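# Insert a lock into a door's edge slot

## Task

Seat the lock in the slot cut into the door's edge so that its faceplate lies flush and its keyholes match up with the door's. The door must still be upright afterwards, and the lock has to stay in position by itself, not only because a gripper is holding it.

## Robot and tools

Robot: two arms, left_arm and right_arm, each ending in a parallel gripper. The names do not refer to sides of a camera image; left_arm sits on the +y side. Each gripper's fingers extend along its own +z axis and close along its own y axis. The reported end_effector_position is the midpoint between the finger pads, roughly 1 cm short of the tips.

Frame: all reported poses share one scene frame with its origin on the table surface midway between the arms, +z upward and +x pointing out across the table. Positions are in metres and orientations are quaternions in w,x,y,z order. Printed hand positions may be somewhat wrong, worse when an arm is stretched far. Joint limits (rad, base to gripper): waist -2.618 to 3.054, shoulder 0.000 to 3.142, elbow 0.000 to 3.142, wrist pitch -1.571 to 1.571, wrist yaw -1.571 to 1.571, wrist roll -2.094 to 2.094.

The row: every motion argument is one flat list of 14 numbers covering both arms, each in [-1, 1]: dx, dy, dz, rx, ry, rz, opening for left_arm, then those seven for right_arm. Send all 14 even when only one arm should move. dx to rz are offsets, not poses, expressed in that gripper's own axes and measured from the gripper's pose in the most recent result that reported it (or from where the robot stands when the action begins, if no result in this scene has shown it yet, or for the second and later calls in one reply). Scale: 1.0 equals 0.6 m of translation or 180 degrees of rotation; rx, ry, rz form a single rotation vector. The opening is absolute, not an offset: +1 is fully open (0.094 m), -1 closed.

execute_actions: argument actions is a list holding one action, one wait, or nothing. An empty list just reports the state. An action is {"rows": [...], "steps": n} with 1 to 15 rows and steps up to 15 (default 15); each control step lasts 1/30 s and applies one row, the final row repeating if rows run out. Every row counts from the same reference pose, so rows do not accumulate. A wait is {"steps": n} with n up to 300, counted from the previous result, so your thinking time is included. Optional pictures (boolean) toggles camera images. A refused call sends nothing.

move: target is one 14-number row as above, same reference rules; speed is the path's top speed in m/s, 0.002 to 0.5 (default 0.25), with rotation capped at twice that value in rad/s. Each gripper follows a straight path to its target; both paths finish together, lasting 0.5 to 10 s, and are cut off at 10 s if longer. Rotation goes the shorter way. Paths ignore obstacles and the other arm. Grippers trail the path, may drift from it and can exceed speed, especially near full arm extension. Opening is commanded at the start. The result adds a move: line stating the ending (done, off_target, moving, held, fault) and any limits: paced means the commanded pose was clipped; held means some steps were blocked, after which the arm may jump ahead quickly. Each gripper's distance from its target is also given; if the ending names one arm only, the other finished fine.

wait: seconds from 0 to 10; lets the simulation run without new commands. Fingers still in motion keep moving.

zoom_image: camera is cam_left_wrist or cam_right_wrist; region is [x0, y0, x1, y1] in pixels of that camera's latest 616x616 fisheye image, origin top-left, at most 504 by 504.

finished_scene: scene is the number of the current scene; this ends it for good and it is judged then, so the lock must already sit stably.

Results: the state line lists each arm's position and quaternion. HELD marks control steps where part of your row was withheld; a pose unreachable line names an arm whose command the clearance check altered or blocked. A Hand target line shows where the controller is currently driving each gripper. grip_measured is the finger opening on the command scale; the last value in Joint positions is the opening in metres. Joint torques follow the joint order and are noisy and offset. MOTOR HOT warns at 75 °C; at 90 °C that arm halts for 10 s; at 100 °C it goes limp and drops. FAULT lines report stops.

Control behaviour: each step's commanded pose is clipped to within 70 mm and 16 degrees of the measured pose, and the solver favours position over orientation. Arms usually settle a centimetre or more too low, and repeated zero offsets let them sink further. To keep an arm still, send it the offset back to its desired pose in the first call of a reply and zeros afterwards, aiming higher if it still sags. After an action ends, an arm only continues to its last clipped pose, so check the result and send the remainder. The simulation keeps running while you think.

Gripping: to hold something, command an opening below grip_measured; about 0.03 below gives a firm grip, less gives a lighter one. Readings may be off by about 1 mm. Finger force tops out near 50 to 62 N, lower for parts under about 2 mm thick.

Avoid: knocking anything off the table, dropping or slamming the lock, hard pushes (faster contact and targets set deeper past contact press harder), toppling the door, and arms striking or pressing each other. Expect occasional brief tugs on held parts or nudges to loose objects.

Each tool is called after ">>>" by a JSON object that holds its "fn" and its "kwargs".

## Session

>>> {"fn": "execute_actions", "kwargs": {"actions": []}}

Scene clock: 0.00 s of 5550.00 s.
left_arm: end_effector_position=(+0.2545, +0.3244, +0.1114) grip_measured=+1.000 end_effector_quat_wxyz=(-0.111, -0.224, +0.916, -0.313) | right_arm: end_effector_position=(+0.3037, -0.3817, +0.1977) grip_measured=+1.000 end_effector_quat_wxyz=(+0.145, +0.855, +0.492, -0.077)
Joint positions: left_arm=[ 0.576  1.769  1.28  -1.467  0.572  0.064  0.094] | right_arm=[-0.199  1.596  1.571 -1.519  0.329  2.046  0.094]
Joint velocities: left_arm=[ 0.002  0.007 -0.002 -0.022 -0.022  0.037  0.   ] | right_arm=[-0.012  0.002  0.012 -0.066 -0.037 -0.022  0.   ]
Joint torques (N m, as the arm reports them, + toward a larger angle): no reading
Hand target (left_arm): +0.258, +0.324, +0.117; -0.099, -0.220, +0.917, -0.316
Hand target (right_arm): +0.303, -0.384, +0.204; +0.155, +0.855, +0.490, -0.073

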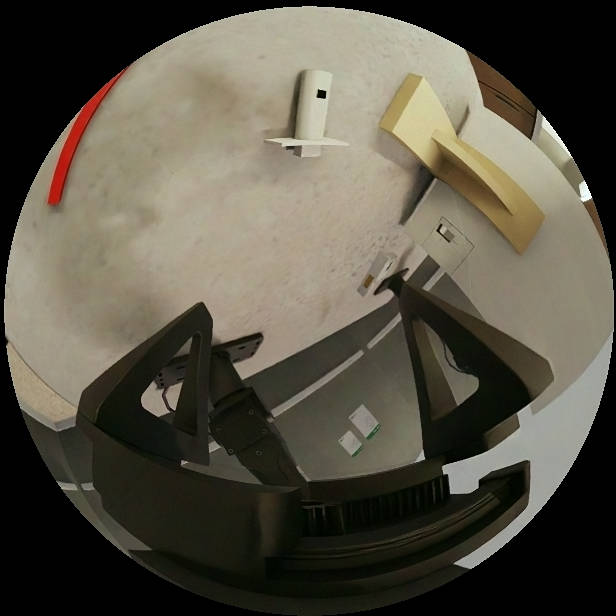

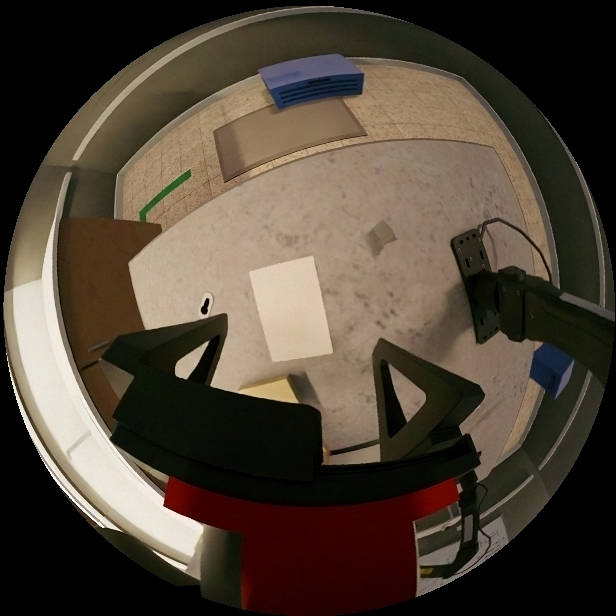

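>>> {"fn": "zoom_image", "kwargs": {"camera": "cam_left_wrist", "region": [230,30,600,400]}}

>>> {"fn": "move", "kwargs": {"target": [0.11,-0.17,-0.26,0,0,0,1,-0.04,0.02,-0.12,0,0,-0.5,1]}}

Region (230, 30, 600, 400) of cam_left_wrist's 616x616 image, scaled by 1.362, with more detail than that image has.

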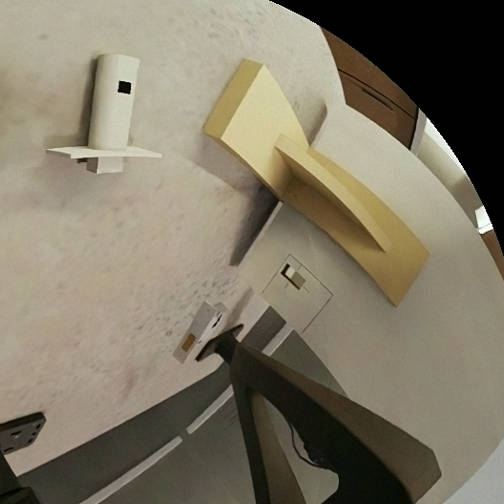

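Scene clock: 23.03 s of 5550.00 s.
left_arm: end_effector_position=(+0.2546, +0.3314, +0.2928) grip_measured=+1.000 end_effector_quat_wxyz=(+0.159, -0.321, +0.893, -0.273) | right_arm: end_effector_position=(+0.3025, -0.3814, +0.2547) grip_measured=+1.000 end_effector_quat_wxyz=(+0.124, +0.236, +0.953, -0.143)
Joint positions: left_arm=[ 0.609  1.316  1.611 -1.574  0.583 -0.317  0.094] | right_arm=[-0.199  1.508  1.706 -1.572  0.328  0.406  0.094]
Joint velocities: left_arm=[ 0.007  0.002 -0.007  0.007 -0.022 -0.081  0.   ] | right_arm=[-0.012  0.007  0.012 -0.007 -0.11  -0.022  0.   ]
Joint torques (N m, as the arm reports them, + toward a larger angle): left_arm=[ 0.85 -3.83  7.14  0.67  0.54 -0.02] | right_arm=[-0.71 -5.48  8.23  0.55  0.21 -0.07]
Hand target (left_arm): +0.252, +0.329, +0.308; +0.182, -0.319, +0.887, -0.281
Hand target (right_arm): +0.300, -0.385, +0.273; +0.153, +0.240, +0.948, -0.141
Off the commanded pose (left_arm): 0.017 m, 33 deg; orientation clipped at the last step of the last action.
Off the commanded pose (right_arm): 0.020 m, 9 deg.
joint sent to its limit (left arm) — the command would take joint 4 (wrist pitch) past its lower limit, so that joint was sent only as far as its limit.
joint sent to its limit (right arm) — the command would take joint 4 (wrist pitch) past its lower limit, so that joint was sent only as far as its limit.
After step 90, 16.30 s passed at rest.
move: off_target (left_arm, right_arm); limits=paced
camera_calibration (this result's frames):
cam_left_wrist: T_world_to_cam=[[0.401836, -0.692592, 0.599036, -0.0546032], [-0.886882, -0.131502, 0.442885, 0.136409], [-0.227964, -0.709242, -0.66709, 0.577262], [0, 0, 0, 1]] pos_world=[0.274515, 0.389539, 0.357382]
cam_right_wrist: T_world_to_cam=[[-0.310406, -0.913341, 0.263544, -0.323691], [-0.899927, 0.371651, 0.228051, 0.374365], [-0.306235, -0.166382, -0.937303, 0.38463], [0, 0, 0, 1]] pos_world=[0.354213, -0.370778, 0.360447]

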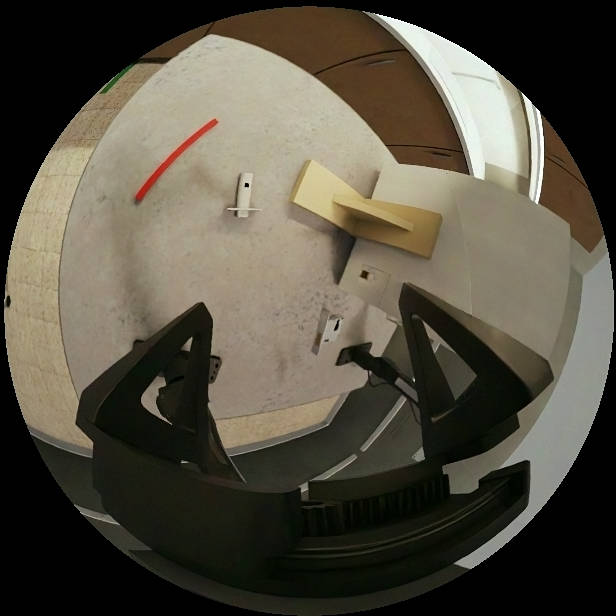

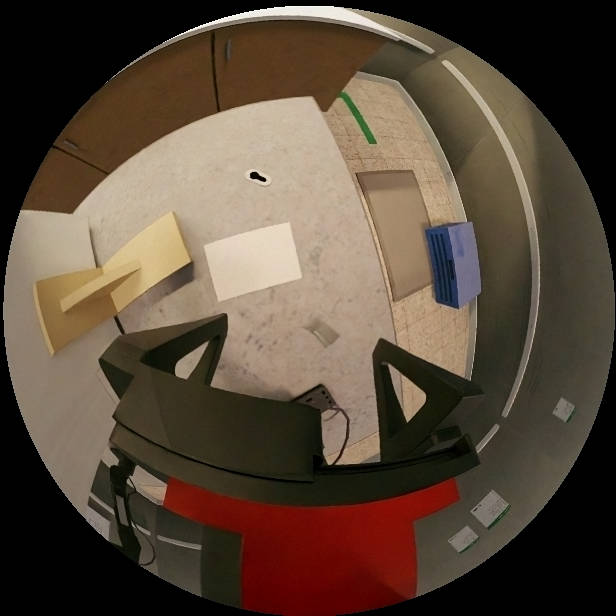

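>>> {"fn": "zoom_image", "kwargs": {"camera": "cam_left_wrist", "region": [290,230,430,370]}}

Region (290, 230, 430, 370) of cam_left_wrist's 616x616 image, scaled by 3.600, with more detail than that image has.

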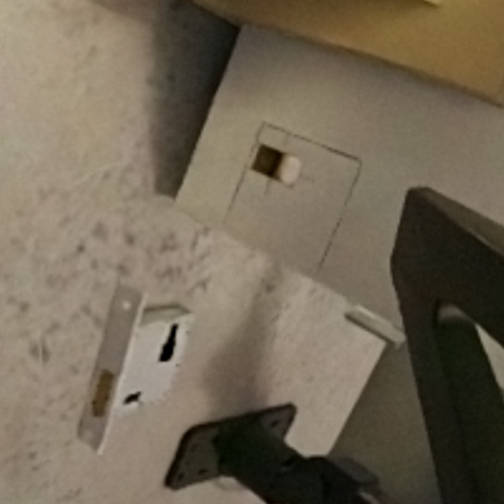

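>>> {"fn": "move", "kwargs": {"target": [0.56,-0.048,0.257,0.019,0.152,0.611,1,0,0,0,0,0,0,1]}}

Scene clock: 69.77 s of 5550.00 s.
left_arm: end_effector_position=(+0.0875, +0.0427, +0.1374) grip_measured=+1.000 end_effector_quat_wxyz=(+0.125, +0.604, +0.783, -0.086) | right_arm: end_effector_position=(+0.3025, -0.3814, +0.2547) grip_measured=+1.000 end_effector_quat_wxyz=(+0.124, +0.235, +0.953, -0.143)
Joint positions: left_arm=[-1.125  1.334  1.09  -1.022 -0.003  0.041  0.094] | right_arm=[-0.199  1.508  1.706 -1.572  0.328  0.403  0.094]
Joint velocities: left_arm=[-0.007  0.002 -0.002 -0.022 -0.022  0.007  0.   ] | right_arm=[-0.012  0.002 -0.007 -0.007  0.022  0.037  0.   ]
Joint torques (N m, as the arm reports them, + toward a larger angle): left_arm=[-0.76 -2.34  8.15  1.03 -0.11  0.08] | right_arm=[ 0.03 -3.44  5.1   0.63  0.16  0.05]
Hand target (left_arm): +0.090, +0.032, +0.147; +0.144, +0.608, +0.775, -0.093
Hand target (right_arm): +0.303, -0.381, +0.255; +0.124, +0.236, +0.953, -0.143
Off the commanded pose (left_arm): 0.017 m, 3 deg.
Off the commanded pose (right_arm): 0.000 m, 0 deg.
After step 90, 39.30 s passed at rest.
move: off_target (left_arm)
camera_calibration (this result's frames):
cam_left_wrist: T_world_to_cam=[[-0.986864, -0.160575, -0.0177315, 0.0892674], [-0.149953, 0.869646, 0.47035, -0.0919015], [-0.0601064, 0.466831, -0.882302, 0.195389], [0, 0, 0, 1]] pos_world=[0.086058, 0.00304209, 0.217201]
cam_right_wrist: T_world_to_cam=[[-0.30755, -0.914081, 0.264327, -0.325036], [-0.900746, 0.369217, 0.228769, 0.373502], [-0.306707, -0.167733, -0.936908, 0.384157], [0, 0, 0, 1]] pos_world=[0.354289, -0.370577, 0.36039]

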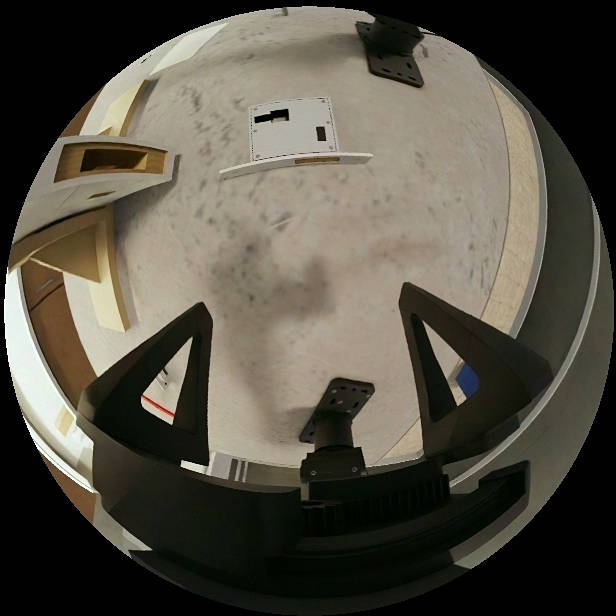

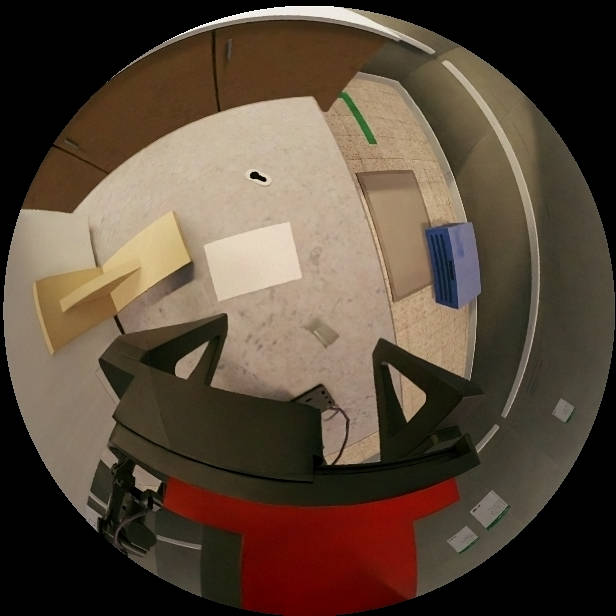

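>>> {"fn": "zoom_image", "kwargs": {"camera": "cam_left_wrist", "region": [210,60,390,200]}}

>>> {"fn": "zoom_image", "kwargs": {"camera": "cam_left_wrist", "region": [20,90,200,270]}}

Region (210, 60, 390, 200) of cam_left_wrist's 616x616 image, scaled by 2.800, with more detail than that image has.

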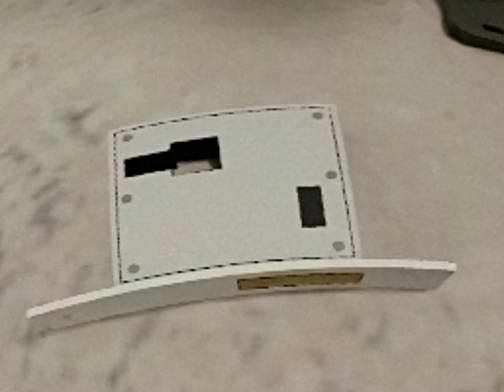

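Region (20, 90, 200, 270) of cam_left_wrist's 616x616 image, scaled by 2.800, with more detail than that image has.

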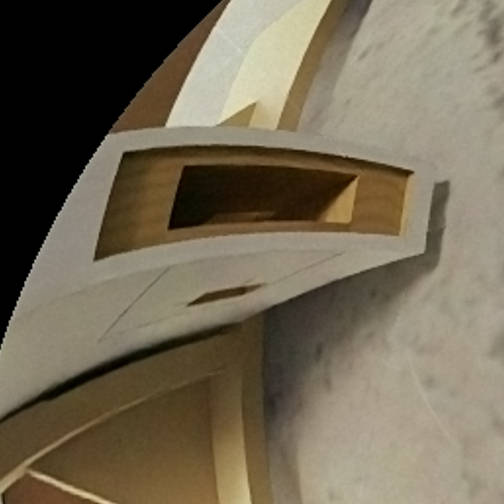

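>>> {"fn": "move", "kwargs": {"target": [-0.161,-0.001,0.185,0,0,0,1,0,0,0,0,0,0,1]}}

Scene clock: 95.03 s of 5550.00 s.
left_arm: end_effector_position=(+0.1158, -0.0627, +0.0466) grip_measured=+1.000 end_effector_quat_wxyz=(+0.101, +0.605, +0.787, -0.071) | right_arm: end_effector_position=(+0.3025, -0.3814, +0.2547) grip_measured=+1.000 end_effector_quat_wxyz=(+0.124, +0.235, +0.953, -0.143)
Joint positions: left_arm=[-1.136  1.861  1.281 -0.744 -0.004  0.029  0.094] | right_arm=[-0.199  1.508  1.706 -1.572  0.328  0.403  0.094]
Joint velocities: left_arm=[-0.007  0.002  0.007 -0.051 -0.007 -0.007  0.   ] | right_arm=[-0.017 -0.007  0.002 -0.022 -0.007  0.037  0.   ]
Joint torques (N m, as the arm reports them, + toward a larger angle): left_arm=[-0.88 -6.93  8.2   0.85 -0.06 -0.06] | right_arm=[ 0.04 -3.43  5.11  0.62  0.16  0.01]
Hand target (left_arm): +0.117, -0.079, +0.061; +0.125, +0.604, +0.783, -0.086
Hand target (right_arm): +0.303, -0.381, +0.255; +0.124, +0.235, +0.953, -0.143
Off the commanded pose (left_arm): 0.021 m, 3 deg.
Off the commanded pose (right_arm): 0.000 m, 0 deg.
After step 90, 21.23 s passed at rest.
move: off_target (left_arm)
camera_calibration (this result's frames):
cam_left_wrist: T_world_to_cam=[[-0.986763, -0.161974, -0.00788748, 0.0981042], [-0.1424, 0.842189, 0.520039, 0.0418546], [-0.0775903, 0.514279, -0.854106, 0.169907], [0, 0, 0, 1]] pos_world=[0.115949, -0.106739, 0.124126]
cam_right_wrist: T_world_to_cam=[[-0.30755, -0.914081, 0.264327, -0.325036], [-0.900746, 0.369217, 0.228769, 0.373502], [-0.306707, -0.167733, -0.936908, 0.384157], [0, 0, 0, 1]] pos_world=[0.354289, -0.370577, 0.36039]

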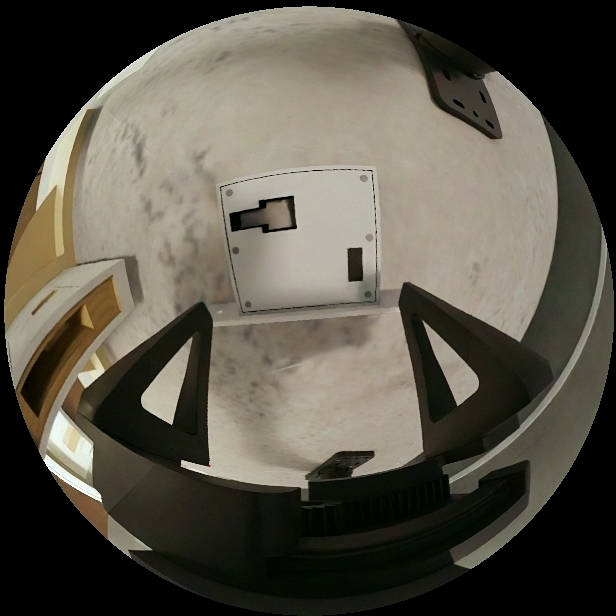

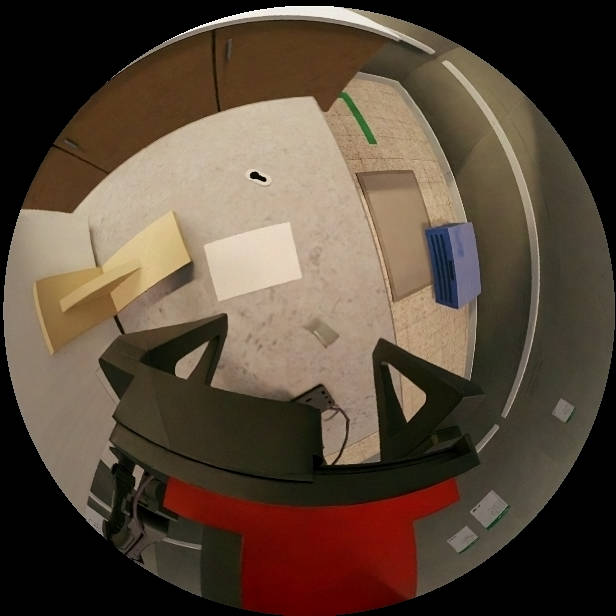

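>>> {"fn": "move", "kwargs": {"target": [-0.03,0,0.033,0,-0.017,0,1,0,0,0,0,0,0,1], "speed": 0.05}}

Scene clock: 107.77 s of 5550.00 s.
left_arm: end_effector_position=(+0.1210, -0.0802, +0.0318) grip_measured=+1.000 end_effector_quat_wxyz=(+0.117, +0.603, +0.785, -0.082) | right_arm: end_effector_position=(+0.3025, -0.3814, +0.2547) grip_measured=+1.000 end_effector_quat_wxyz=(+0.124, +0.235, +0.953, -0.143)
Joint positions: left_arm=[-1.136  1.915  1.281 -0.65  -0.004  0.028  0.094] | right_arm=[-0.199  1.508  1.706 -1.572  0.328  0.403  0.094]
Joint velocities: left_arm=[-0.027 -0.002  0.007 -0.037 -0.037  0.007  0.   ] | right_arm=[-0.007 -0.007 -0.002 -0.022  0.051  0.037  0.   ]
Joint torques (N m, as the arm reports them, + toward a larger angle): left_arm=[-0.13 -6.75  5.62  0.93  0.01  0.  ] | right_arm=[ 0.03 -3.42  5.11  0.63  0.16  0.01]
Hand target (left_arm): +0.121, -0.085, +0.032; +0.122, +0.603, +0.784, -0.087
Hand target (right_arm): +0.303, -0.381, +0.255; +0.124, +0.235, +0.953, -0.143
Off the commanded pose (left_arm): 0.004 m, 1 deg.
Off the commanded pose (right_arm): 0.000 m, 0 deg.
After step 90, 8.77 s passed at rest.
move: done
camera_calibration (this result's frames):
cam_left_wrist: T_world_to_cam=[[-0.98659, -0.162725, -0.0126547, 0.100315], [-0.148267, 0.861113, 0.486313, 0.0682416], [-0.0682382, 0.481668, -0.873693, 0.163531], [0, 0, 0, 1]] pos_world=[0.120247, -0.121208, 0.110959]
cam_right_wrist: T_world_to_cam=[[-0.30755, -0.914081, 0.264327, -0.325036], [-0.900746, 0.369217, 0.228769, 0.373502], [-0.306707, -0.167733, -0.936908, 0.384157], [0, 0, 0, 1]] pos_world=[0.354289, -0.370577, 0.36039]

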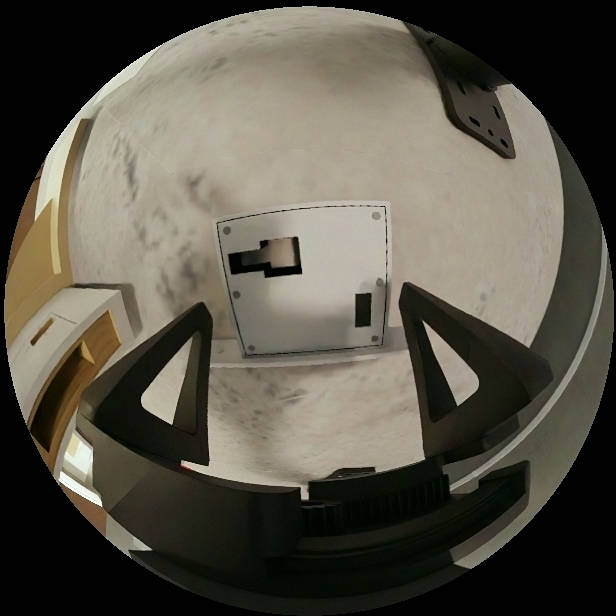

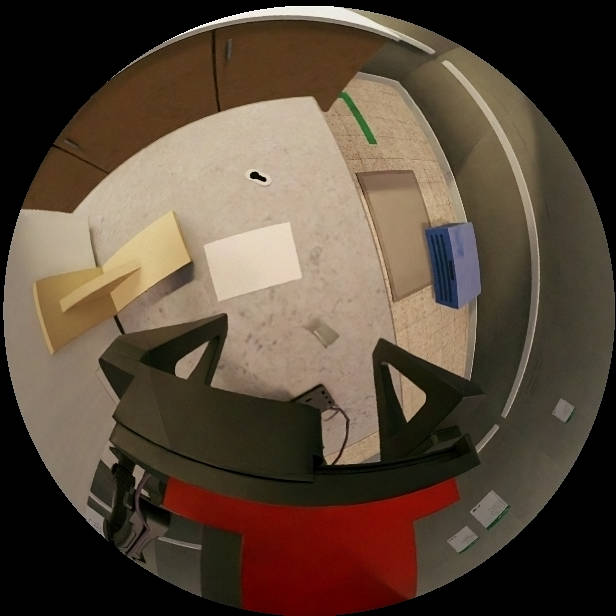

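>>> {"fn": "move", "kwargs": {"target": [0.02,-0.008,0.024,0,0,0,1,0,0,0,0,0,0,1], "speed": 0.04}}

Scene clock: 115.50 s of 5550.00 s.
left_arm: end_effector_position=(+0.1185, -0.0718, +0.0167) grip_measured=+1.000 end_effector_quat_wxyz=(+0.113, +0.602, +0.786, -0.080) | right_arm: end_effector_position=(+0.3025, -0.3814, +0.2547) grip_measured=+1.000 end_effector_quat_wxyz=(+0.124, +0.235, +0.953, -0.143)
Joint positions: left_arm=[-1.136  1.915  1.218 -0.596 -0.004  0.024  0.094] | right_arm=[-0.199  1.508  1.706 -1.572  0.328  0.403  0.094]
Joint velocities: left_arm=[-0.022 -0.012 -0.017  0.022 -0.051 -0.022  0.   ] | right_arm=[-0.002 -0.012  0.012 -0.037  0.037 -0.007  0.   ]
Joint torques (N m, as the arm reports them, + toward a larger angle): left_arm=[-0.96 -6.84  4.45  0.95 -0.03 -0.04] | right_arm=[ 0.   -3.45  5.12  0.63  0.15  0.02]
Hand target (left_arm): +0.115, -0.074, +0.015; +0.117, +0.603, +0.785, -0.082
Hand target (right_arm): +0.303, -0.381, +0.255; +0.124, +0.235, +0.953, -0.143
Off the commanded pose (left_arm): 0.005 m, 1 deg.
Off the commanded pose (right_arm): 0.000 m, 0 deg.
After step 90, 4.00 s passed at rest.
move: done
camera_calibration (this result's frames):
cam_left_wrist: T_world_to_cam=[[-0.985969, -0.166603, -0.010387, 0.0986549], [-0.149911, 0.856379, 0.494107, 0.0677148], [-0.0734247, 0.488731, -0.869339, 0.14719], [0, 0, 0, 1]] pos_world=[0.118229, -0.11349, 0.0955244]
cam_right_wrist: T_world_to_cam=[[-0.30755, -0.914081, 0.264327, -0.325036], [-0.900746, 0.369217, 0.228769, 0.373502], [-0.306707, -0.167733, -0.936908, 0.384157], [0, 0, 0, 1]] pos_world=[0.354289, -0.370577, 0.36039]

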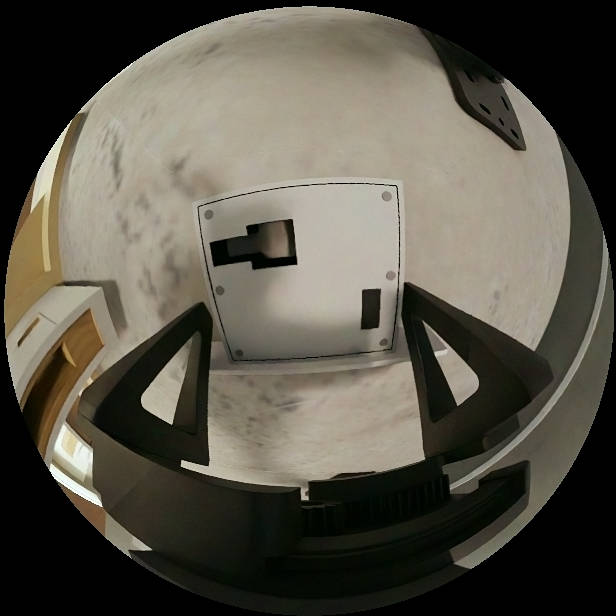

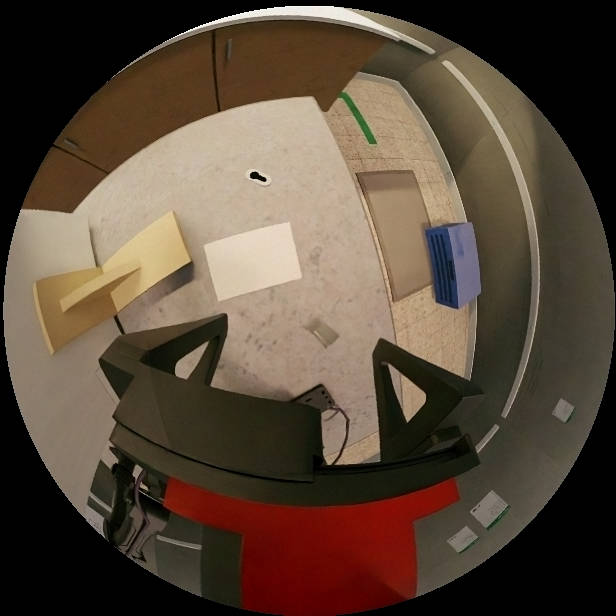

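>>> {"fn": "move", "kwargs": {"target": [0.01,-0.012,0.012,0,0,0,1,0,0,0,0,0,0,1], "speed": 0.03}}

>>> {"fn": "execute_actions", "kwargs": {"actions": [{"rows":[[0,0,0,0,0,0,0.6,0,0,0,0,0,0,1]]}]}}

Scene clock: 132.03 s of 5550.00 s.
left_arm: end_effector_position=(+0.1154, -0.0740, +0.0131) grip_measured=+1.000 end_effector_quat_wxyz=(+0.118, +0.602, +0.785, -0.085) | right_arm: end_effector_position=(+0.3025, -0.3814, +0.2547) grip_measured=+1.000 end_effector_quat_wxyz=(+0.124, +0.235, +0.953, -0.143)
Joint positions: left_arm=[-1.145  1.915  1.197 -0.56  -0.005  0.016  0.094] | right_arm=[-0.199  1.508  1.706 -1.572  0.328  0.403  0.094]
Joint velocities: left_arm=[-0.007 -0.002 -0.002  0.11  -0.022 -0.037  0.   ] | right_arm=[ 0.007 -0.017  0.002 -0.022  0.037  0.007  0.   ]
Joint torques (N m, as the arm reports them, + toward a larger angle): left_arm=[-0.82 -6.77  4.19  0.79 -0.07 -0.13] | right_arm=[ 0.02 -3.45  5.11  0.62  0.16  0.  ]
Hand target (left_arm): +0.111, -0.070, +0.008; +0.113, +0.602, +0.786, -0.079
Hand target (right_arm): +0.303, -0.381, +0.255; +0.124, +0.235, +0.953, -0.143
Off the commanded pose (left_arm): 0.008 m, 1 deg.
Off the commanded pose (right_arm): 0.000 m, 0 deg.
After step 90, 12.80 s passed at rest.
move: done
camera_calibration (this result's frames):
cam_left_wrist: T_world_to_cam=[[-0.986148, -0.165527, -0.0106475, 0.0953286], [-0.150203, 0.863933, 0.480685, 0.0717289], [-0.0703679, 0.475626, -0.876829, 0.143641], [0, 0, 0, 1]] pos_world=[0.11489, -0.114509, 0.0924842]
cam_right_wrist: T_world_to_cam=[[-0.30755, -0.914081, 0.264327, -0.325036], [-0.900746, 0.369217, 0.228769, 0.373502], [-0.306707, -0.167733, -0.936908, 0.384157], [0, 0, 0, 1]] pos_world=[0.354289, -0.370577, 0.36039]

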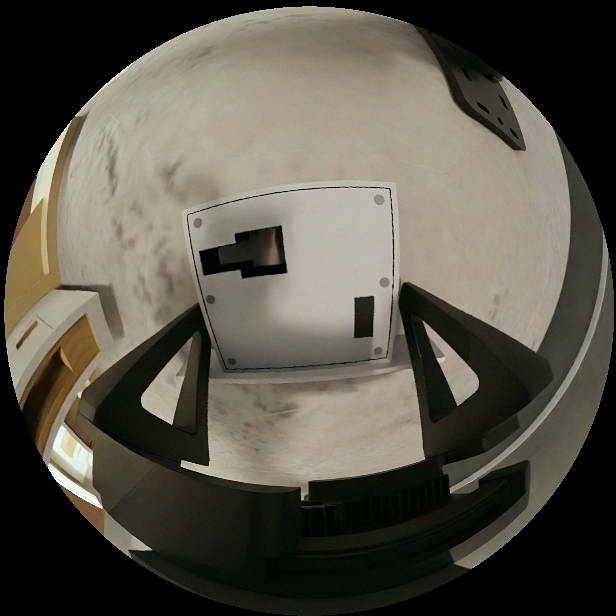

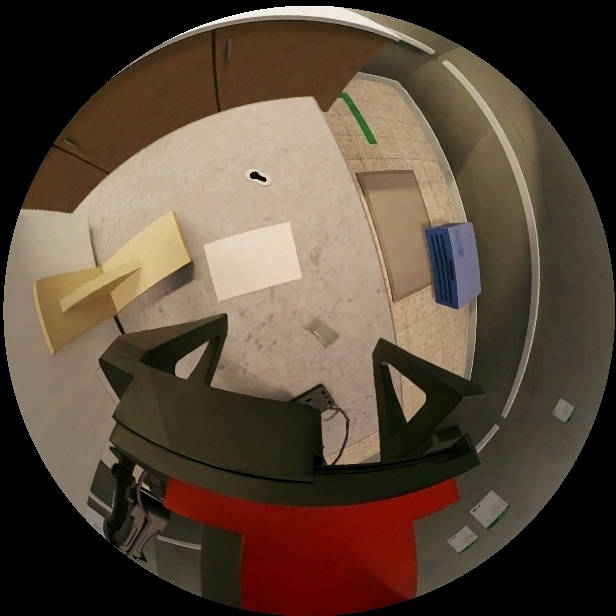

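Scene clock: 132.53 s of 5550.00 s.
left_arm: end_effector_position=(+0.1158, -0.0740, +0.0131) grip_measured=+0.680 end_effector_quat_wxyz=(+0.119, +0.602, +0.785, -0.084) | right_arm: end_effector_position=(+0.3025, -0.3814, +0.2547) grip_measured=+1.000 end_effector_quat_wxyz=(+0.124, +0.235, +0.953, -0.143)
Joint positions: left_arm=[-1.145  1.915  1.197 -0.56  -0.007  0.016  0.079] | right_arm=[-0.199  1.508  1.706 -1.572  0.328  0.403  0.094]
Joint velocities: left_arm=[-0.007 -0.002 -0.002  0.022 -0.022 -0.007  0.   ] | right_arm=[-0.032 -0.017  0.012 -0.007  0.022 -0.007  0.   ]
Joint torques (N m, as the arm reports them, + toward a larger angle): left_arm=[-0.03 -6.87  5.18  0.77  0.01  0.  ] | right_arm=[ 0.03 -3.46  5.11  0.63  0.16  0.01]
Hand target (left_arm): +0.115, -0.074, +0.013; +0.119, +0.602, +0.785, -0.085
Hand target (right_arm): +0.303, -0.381, +0.255; +0.124, +0.235, +0.953, -0.143
Off the commanded pose (left_arm): 0.000 m, 0 deg.
Off the commanded pose (right_arm): 0.000 m, 0 deg.
Steps of this call (steps 1 to 15: all 15 steps of this action). Readings (end_effector_position):
1: left_arm (+0.1155, -0.0741, +0.0131) | right_arm (+0.3025, -0.3814, +0.2547)
2: left_arm (+0.1157, -0.0740, +0.0131) | right_arm (+0.3025, -0.3814, +0.2547)
4: left_arm (+0.1158, -0.0740, +0.0131) | right_arm (+0.3025, -0.3814, +0.2547)
8: left_arm (+0.1158, -0.0740, +0.0131) | right_arm (+0.3025, -0.3814, +0.2547)
15: the state above
camera_calibration (this result's frames):
cam_left_wrist: T_world_to_cam=[[-0.986094, -0.165708, -0.0126139, 0.095683], [-0.151308, 0.863825, 0.480533, 0.0718839], [-0.0687318, 0.475759, -0.876886, 0.143509], [0, 0, 0, 1]] pos_world=[0.115093, -0.114516, 0.0925055]
cam_right_wrist: T_world_to_cam=[[-0.30755, -0.914081, 0.264327, -0.325036], [-0.900746, 0.369217, 0.228769, 0.373502], [-0.306707, -0.167733, -0.936908, 0.384157], [0, 0, 0, 1]] pos_world=[0.354289, -0.370577, 0.36039]

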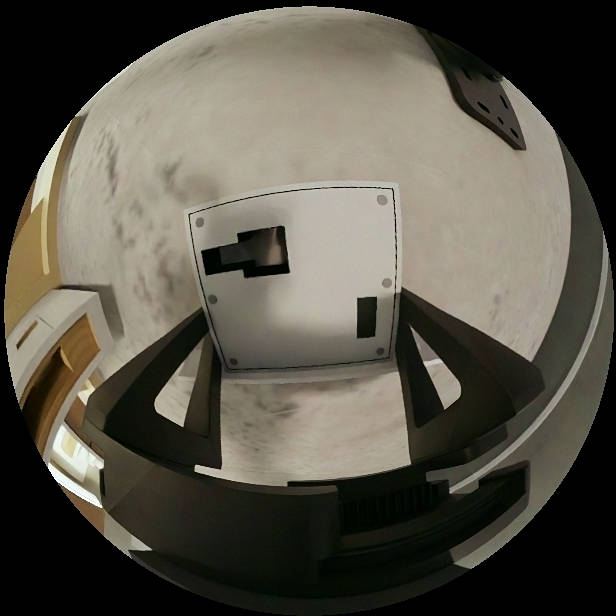

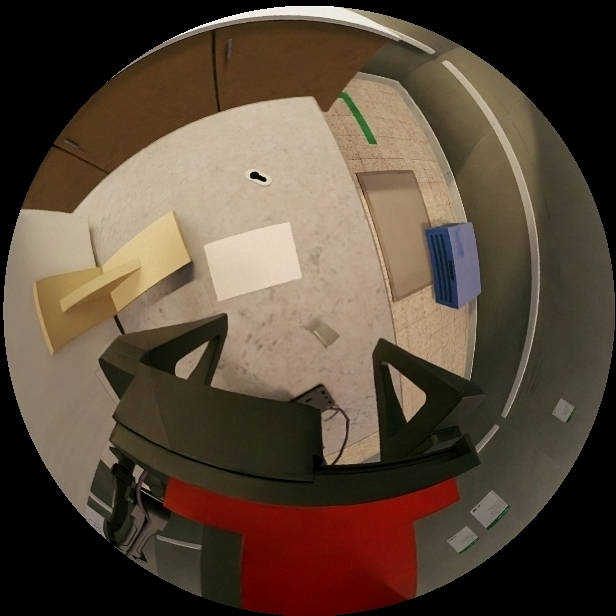

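>>> {"fn": "move", "kwargs": {"target": [0,0,-0.21,0,0,0,0.63,0,0,0,0,0,0,1], "speed": 0.15}}

>>> {"fn": "move", "kwargs": {"target": [0,0.02,0,0.277,-0.363,-0.467,0.63,0,0,0,0,0,0,1]}}

Scene clock: 151.53 s of 5550.00 s.
left_arm: end_effector_position=(+0.1015, -0.0239, +0.1059) grip_measured=+0.680 end_effector_quat_wxyz=(+0.081, +0.606, +0.790, -0.056) | right_arm: end_effector_position=(+0.3025, -0.3814, +0.2547) grip_measured=+1.000 end_effector_quat_wxyz=(+0.124, +0.235, +0.953, -0.143)
Joint positions: left_arm=[-1.145  1.699  1.336 -1.011 -0.007  0.016  0.079] | right_arm=[-0.199  1.508  1.706 -1.572  0.328  0.403  0.094]
Joint velocities: left_arm=[-0.012  0.007 -0.002 -0.007 -0.007  0.022 -0.001] | right_arm=[-0.007 -0.017  0.002 -0.007  0.095 -0.081  0.   ]
Joint torques (N m, as the arm reports them, + toward a larger angle): left_arm=[ 0.33 -8.57  8.69  0.72  0.02  0.05] | right_arm=[ 0.03 -3.45  5.11  0.63  0.16  0.01]
Hand target (left_arm): +0.106, -0.036, +0.134; +0.119, +0.602, +0.785, -0.084
Hand target (right_arm): +0.303, -0.381, +0.255; +0.124, +0.235, +0.953, -0.143
Off the commanded pose (left_arm): 0.032 m, 5 deg.
Off the commanded pose (right_arm): 0.000 m, 0 deg.
After step 90, 14.53 s passed at rest.
move: off_target (left_arm)
camera_calibration (this result's frames):
cam_left_wrist: T_world_to_cam=[[-0.986285, -0.165039, -0.00190899, 0.0899543], [-0.137599, 0.815808, 0.561715, -0.0292803], [-0.0911473, 0.554274, -0.827328, 0.19898], [0, 0, 0, 1]] pos_world=[0.102828, -0.0715565, 0.181241]
cam_right_wrist: T_world_to_cam=[[-0.30755, -0.914081, 0.264327, -0.325036], [-0.900746, 0.369217, 0.228769, 0.373502], [-0.306707, -0.167733, -0.936908, 0.384157], [0, 0, 0, 1]] pos_world=[0.354289, -0.370577, 0.36039]

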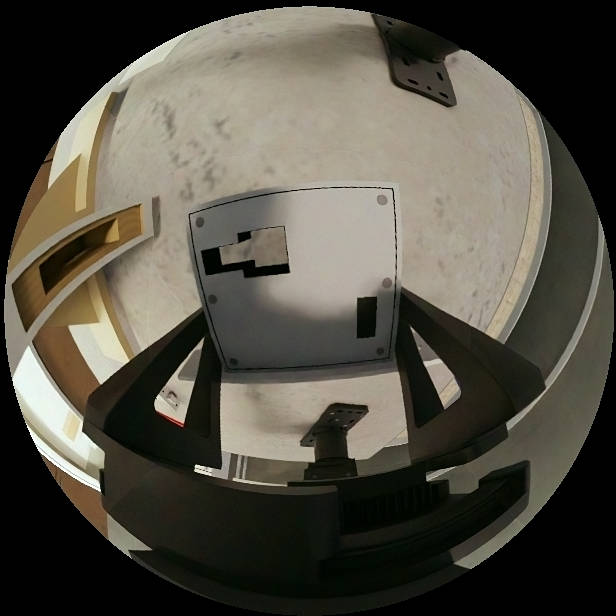

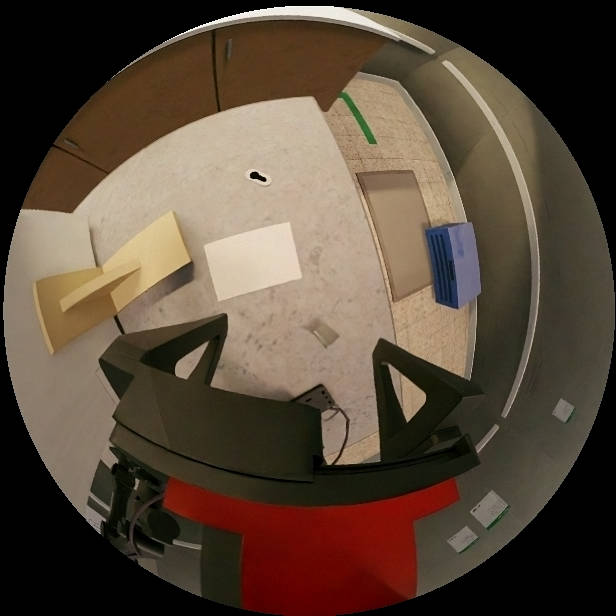

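Scene clock: 156.63 s of 5550.00 s.
left_arm: end_effector_position=(+0.1134, -0.0183, +0.0761) grip_measured=+0.680 end_effector_quat_wxyz=(+0.152, -0.172, +0.759, -0.610) | right_arm: end_effector_position=(+0.3025, -0.3814, +0.2547) grip_measured=+1.000 end_effector_quat_wxyz=(+0.124, +0.235, +0.953, -0.143)
Joint positions: left_arm=[-1.247  1.761  0.116  1.424 -0.284 -1.612  0.079] | right_arm=[-0.199  1.508  1.706 -1.572  0.328  0.403  0.094]
Joint velocities: left_arm=[-0.017  0.007  0.007 -0.022  0.066  0.022  0.001] | right_arm=[-0.002  0.007 -0.002 -0.051  0.022 -0.007  0.   ]
Joint torques (N m, as the arm reports them, + toward a larger angle): left_arm=[-0.86 -3.21  2.63  3.2  -0.23  0.03] | right_arm=[ 0.04 -3.44  5.09  0.63  0.15  0.01]
Hand target (left_arm): +0.113, -0.022, +0.103; +0.153, -0.175, +0.722, -0.652
Hand target (right_arm): +0.303, -0.381, +0.255; +0.124, +0.235, +0.953, -0.143
Off the commanded pose (left_arm): 0.030 m, 7 deg.
Off the commanded pose (right_arm): 0.000 m, 0 deg.
move: off_target (left_arm)
camera_calibration (this result's frames):
cam_left_wrist: T_world_to_cam=[[-0.020982, -0.214882, 0.976414, -0.0823019], [-0.94375, 0.326609, 0.0515978, 0.105842], [-0.329994, -0.920408, -0.209648, 0.125399], [0, 0, 0, 1]] pos_world=[0.139542, 0.0631639, 0.101189]
cam_right_wrist: T_world_to_cam=[[-0.30755, -0.914081, 0.264327, -0.325036], [-0.900746, 0.369217, 0.228769, 0.373502], [-0.306707, -0.167733, -0.936908, 0.384157], [0, 0, 0, 1]] pos_world=[0.354289, -0.370577, 0.36039]

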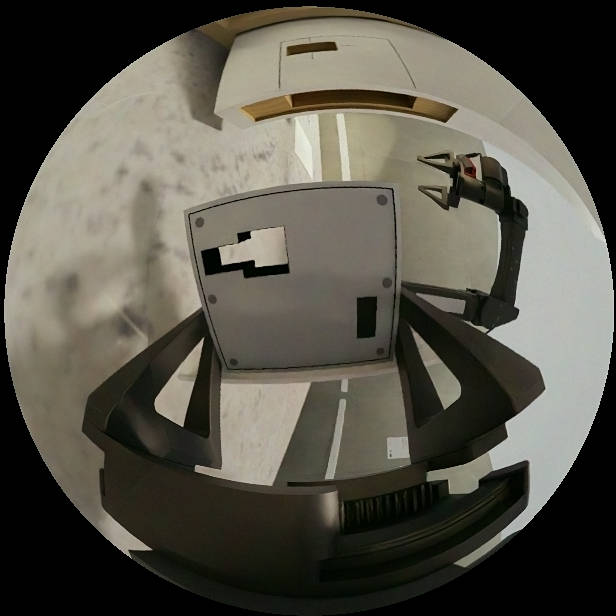

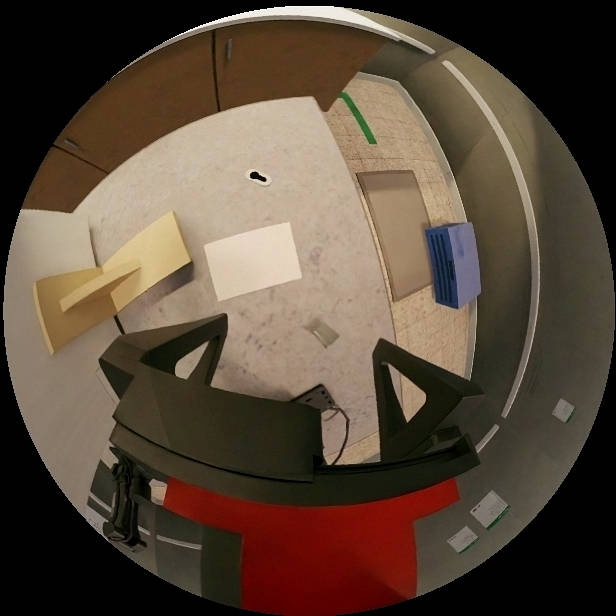

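>>> {"fn": "move", "kwargs": {"target": [-0.052,-0.107,0.073,0.103,0,0,0.63,0.396,0.283,-0.195,-0.215,-0.08,-0.391,-1], "speed": 0.2}}

Scene clock: 174.40 s of 5550.00 s.
left_arm: end_effector_position=(+0.1574, -0.0439, +0.0940) grip_measured=+0.680 end_effector_quat_wxyz=(+0.156, -0.165, +0.733, -0.641) | right_arm: end_effector_position=(+0.1659, -0.1030, +0.2613) grip_measured=-0.984 end_effector_quat_wxyz=(+0.209, -0.405, +0.886, +0.083)
Joint positions: left_arm=[-1.063  1.842  0.245  1.465 -0.1   -1.567  0.079] | right_arm=[ 0.907  1.195  1.455 -1.39   0.108  0.176  0.001]
Joint velocities: left_arm=[-0.002 -0.007  0.012 -0.095 -0.007  0.022 -0.001] | right_arm=[ 0.017  0.002 -0.007  0.007 -0.007 -0.051  0.001]
Joint torques (N m, as the arm reports them, + toward a larger angle): left_arm=[ 0.88 -4.15  5.84  3.05  0.05  0.15] | right_arm=[ 0.8  -0.85  4.21  1.2  -0.02 -0.09]
Hand target (left_arm): +0.164, -0.054, +0.131; +0.167, -0.155, +0.688, -0.689
Hand target (right_arm): +0.164, -0.098, +0.257; +0.205, -0.414, +0.883, +0.086
Off the commanded pose (left_arm): 0.039 m, 14 deg.
Off the commanded pose (right_arm): 0.009 m, 2 deg.
joint sent to its limit (left arm) — the command would take joint 4 (wrist pitch) past its upper limit, so that joint was sent only as far as its limit.
After step 90, 10.77 s passed at rest.
move: off_target (left_arm)
camera_calibration (this result's frames):
cam_left_wrist: T_world_to_cam=[[-0.0539374, -0.141308, 0.988495, -0.0970652], [-0.942721, 0.333561, -0.00375624, 0.160101], [-0.329192, -0.932078, -0.151206, 0.113963], [0, 0, 0, 1]] pos_world=[0.183211, 0.0391033, 0.113782]
cam_right_wrist: T_world_to_cam=[[0.852847, -0.512285, 0.101073, -0.222765], [-0.519557, -0.851851, 0.0664117, -0.000457823], [0.0520775, -0.109152, -0.99266, 0.356303], [0, 0, 0, 1]] pos_world=[0.171192, -0.075618, 0.376234]

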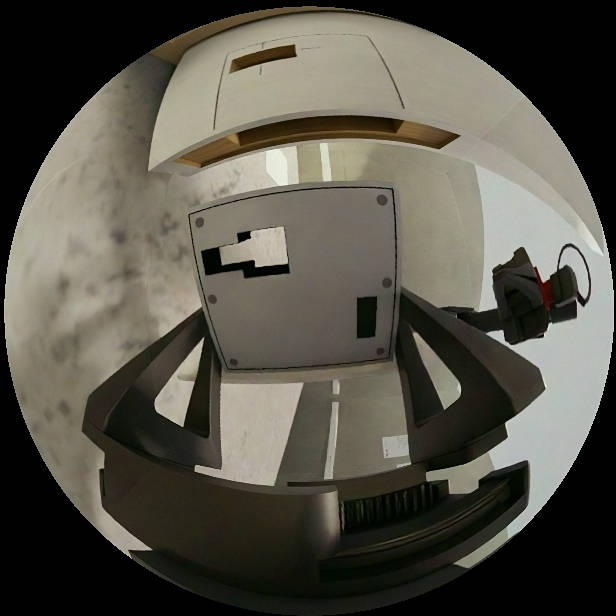

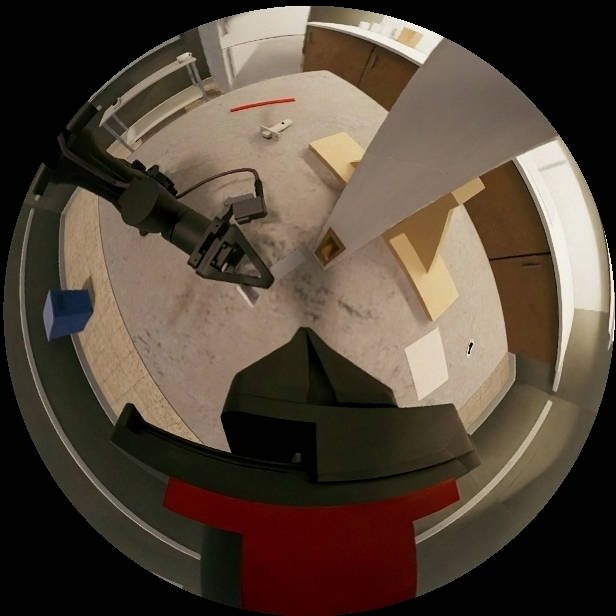

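>>> {"fn": "move", "kwargs": {"target": [0.006,-0.05,-0.128,-0.233,0.316,0.483,0.63,0.08,0,0,0,0,0,-1], "speed": 0.3}}

>>> {"fn": "move", "kwargs": {"target": [0,0,0.1,0,-0.02,0,0.63,0,0,0,0,0,0,-1], "speed": 0.1}}

Scene clock: 223.23 s of 5550.00 s.
left_arm: end_effector_position=(+0.1162, +0.0382, +0.1181) grip_measured=+0.680 end_effector_quat_wxyz=(+0.113, +0.598, +0.790, -0.075) | right_arm: end_effector_position=(+0.1399, -0.1298, +0.2394) grip_measured=-0.984 end_effector_quat_wxyz=(+0.201, -0.407, +0.887, +0.083)
Joint positions: left_arm=[-1.026  1.423  1.094 -0.971  0.017  0.12   0.079] | right_arm=[ 0.964  1.05   1.293 -1.392  0.124  0.229  0.001]
Joint velocities: left_arm=[-0.017 -0.002 -0.007 -0.037 -0.051  0.037 -0.   ] | right_arm=[-0.007 -0.007 -0.007 -0.037  0.007 -0.007  0.   ]
Joint torques (N m, as the arm reports them, + toward a larger angle): left_arm=[-0.74 -3.83  9.31  1.   -0.08  0.07] | right_arm=[ 0.87 -2.21  4.13  0.96  0.15  0.12]
Hand target (left_arm): +0.121, +0.022, +0.136; +0.145, +0.601, +0.781, -0.090
Hand target (right_arm): +0.137, -0.135, +0.240; +0.209, -0.405, +0.886, +0.083
Off the commanded pose (left_arm): 0.025 m, 4 deg.
Off the commanded pose (right_arm): 0.006 m, 1 deg.
After step 90, 41.93 s passed at rest.
move: off_target (left_arm)
camera_calibration (this result's frames):
cam_left_wrist: T_world_to_cam=[[-0.984001, -0.177527, -0.0150266, 0.11651], [-0.161214, 0.851318, 0.499267, -0.0759879], [-0.0758412, 0.493702, -0.866318, 0.181133], [0, 0, 0, 1]] pos_world=[0.116133, -0.0040521, 0.196608]
cam_right_wrist: T_world_to_cam=[[0.856082, -0.508161, 0.0943184, -0.210379], [-0.515296, -0.853286, 0.0798236, -0.0393775], [0.0399173, -0.116937, -0.992337, 0.333558], [0, 0, 0, 1]] pos_world=[0.146496, -0.101502, 0.353988]

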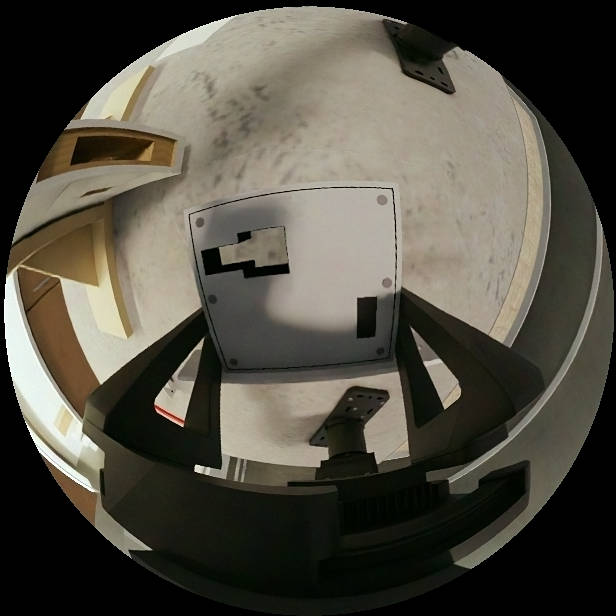

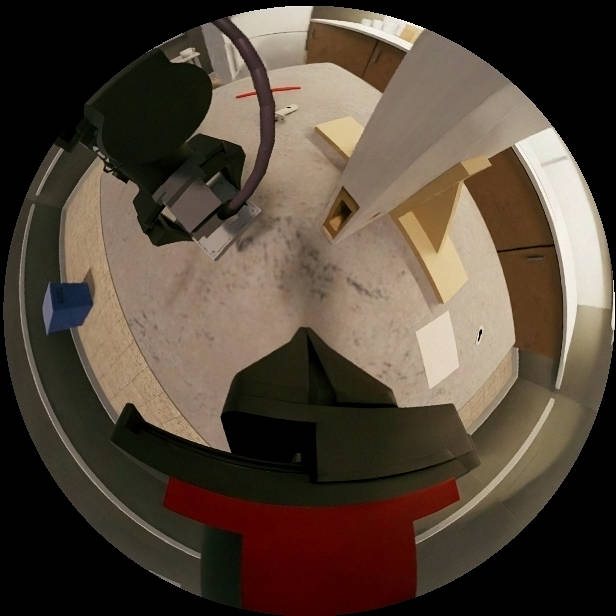

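Scene clock: 224.47 s of 5550.00 s.
left_arm: end_effector_position=(+0.1175, +0.0350, +0.0539) grip_measured=+0.680 end_effector_quat_wxyz=(+0.116, +0.598, +0.789, -0.077) | right_arm: end_effector_position=(+0.1399, -0.1298, +0.2394) grip_measured=-0.984 end_effector_quat_wxyz=(+0.201, -0.407, +0.887, +0.083)
Joint positions: left_arm=[-1.026  1.487  0.887 -0.692  0.017  0.12   0.079] | right_arm=[ 0.964  1.05   1.293 -1.392  0.124  0.229  0.001]
Joint velocities: left_arm=[ 0.022  0.007  0.017  0.022  0.007 -0.022  0.001] | right_arm=[-0.007 -0.002  0.002  0.037  0.007 -0.007 -0.   ]
Joint torques (N m, as the arm reports them, + toward a larger angle): left_arm=[-0.13 -4.13  5.98  1.23  0.09 -0.02] | right_arm=[ 0.02 -0.34  5.33  1.    0.06  0.01]
Hand target (left_arm): +0.121, +0.022, +0.061; +0.137, +0.595, +0.786, -0.094
Hand target (right_arm): +0.140, -0.130, +0.239; +0.201, -0.407, +0.887, +0.083
Off the commanded pose (left_arm): 0.014 m, 3 deg.
Off the commanded pose (right_arm): 0.000 m, 0 deg.
move: off_target (left_arm)
camera_calibration (this result's frames):
cam_left_wrist: T_world_to_cam=[[-0.983957, -0.177633, -0.016598, 0.116369], [-0.162605, 0.854634, 0.493112, -0.0406467], [-0.0734077, 0.4879, -0.869807, 0.127253], [0, 0, 0, 1]] pos_world=[0.117234, -0.00667739, 0.13266]
cam_right_wrist: T_world_to_cam=[[0.856082, -0.508161, 0.0943184, -0.210379], [-0.515296, -0.853286, 0.0798236, -0.0393775], [0.0399173, -0.116937, -0.992337, 0.333558], [0, 0, 0, 1]] pos_world=[0.146496, -0.101502, 0.353988]

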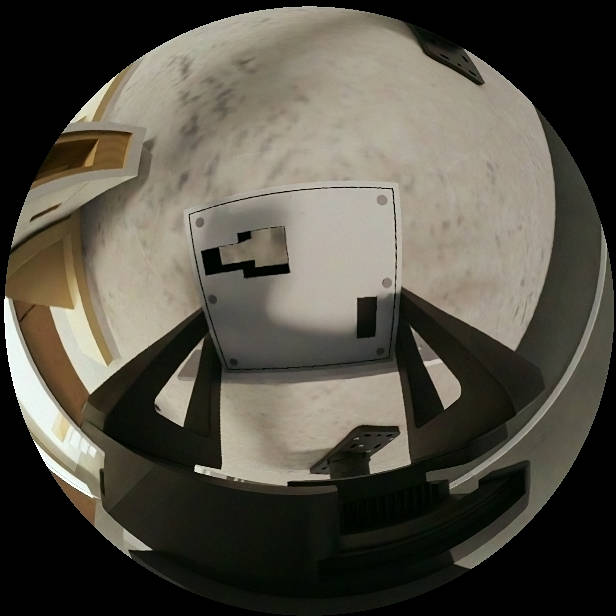

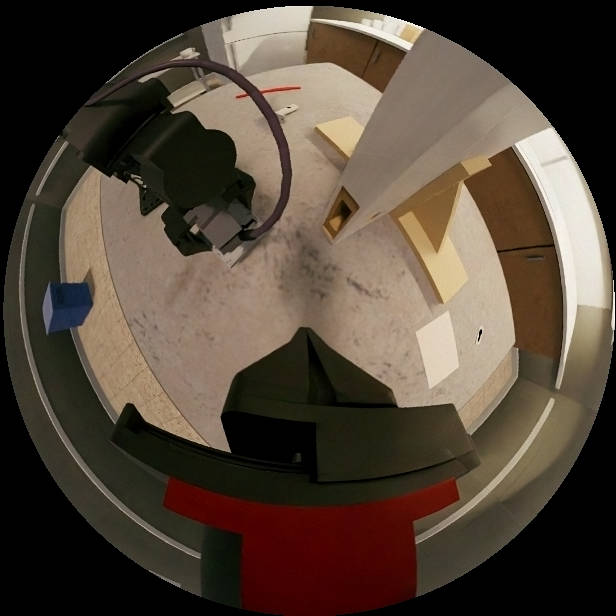

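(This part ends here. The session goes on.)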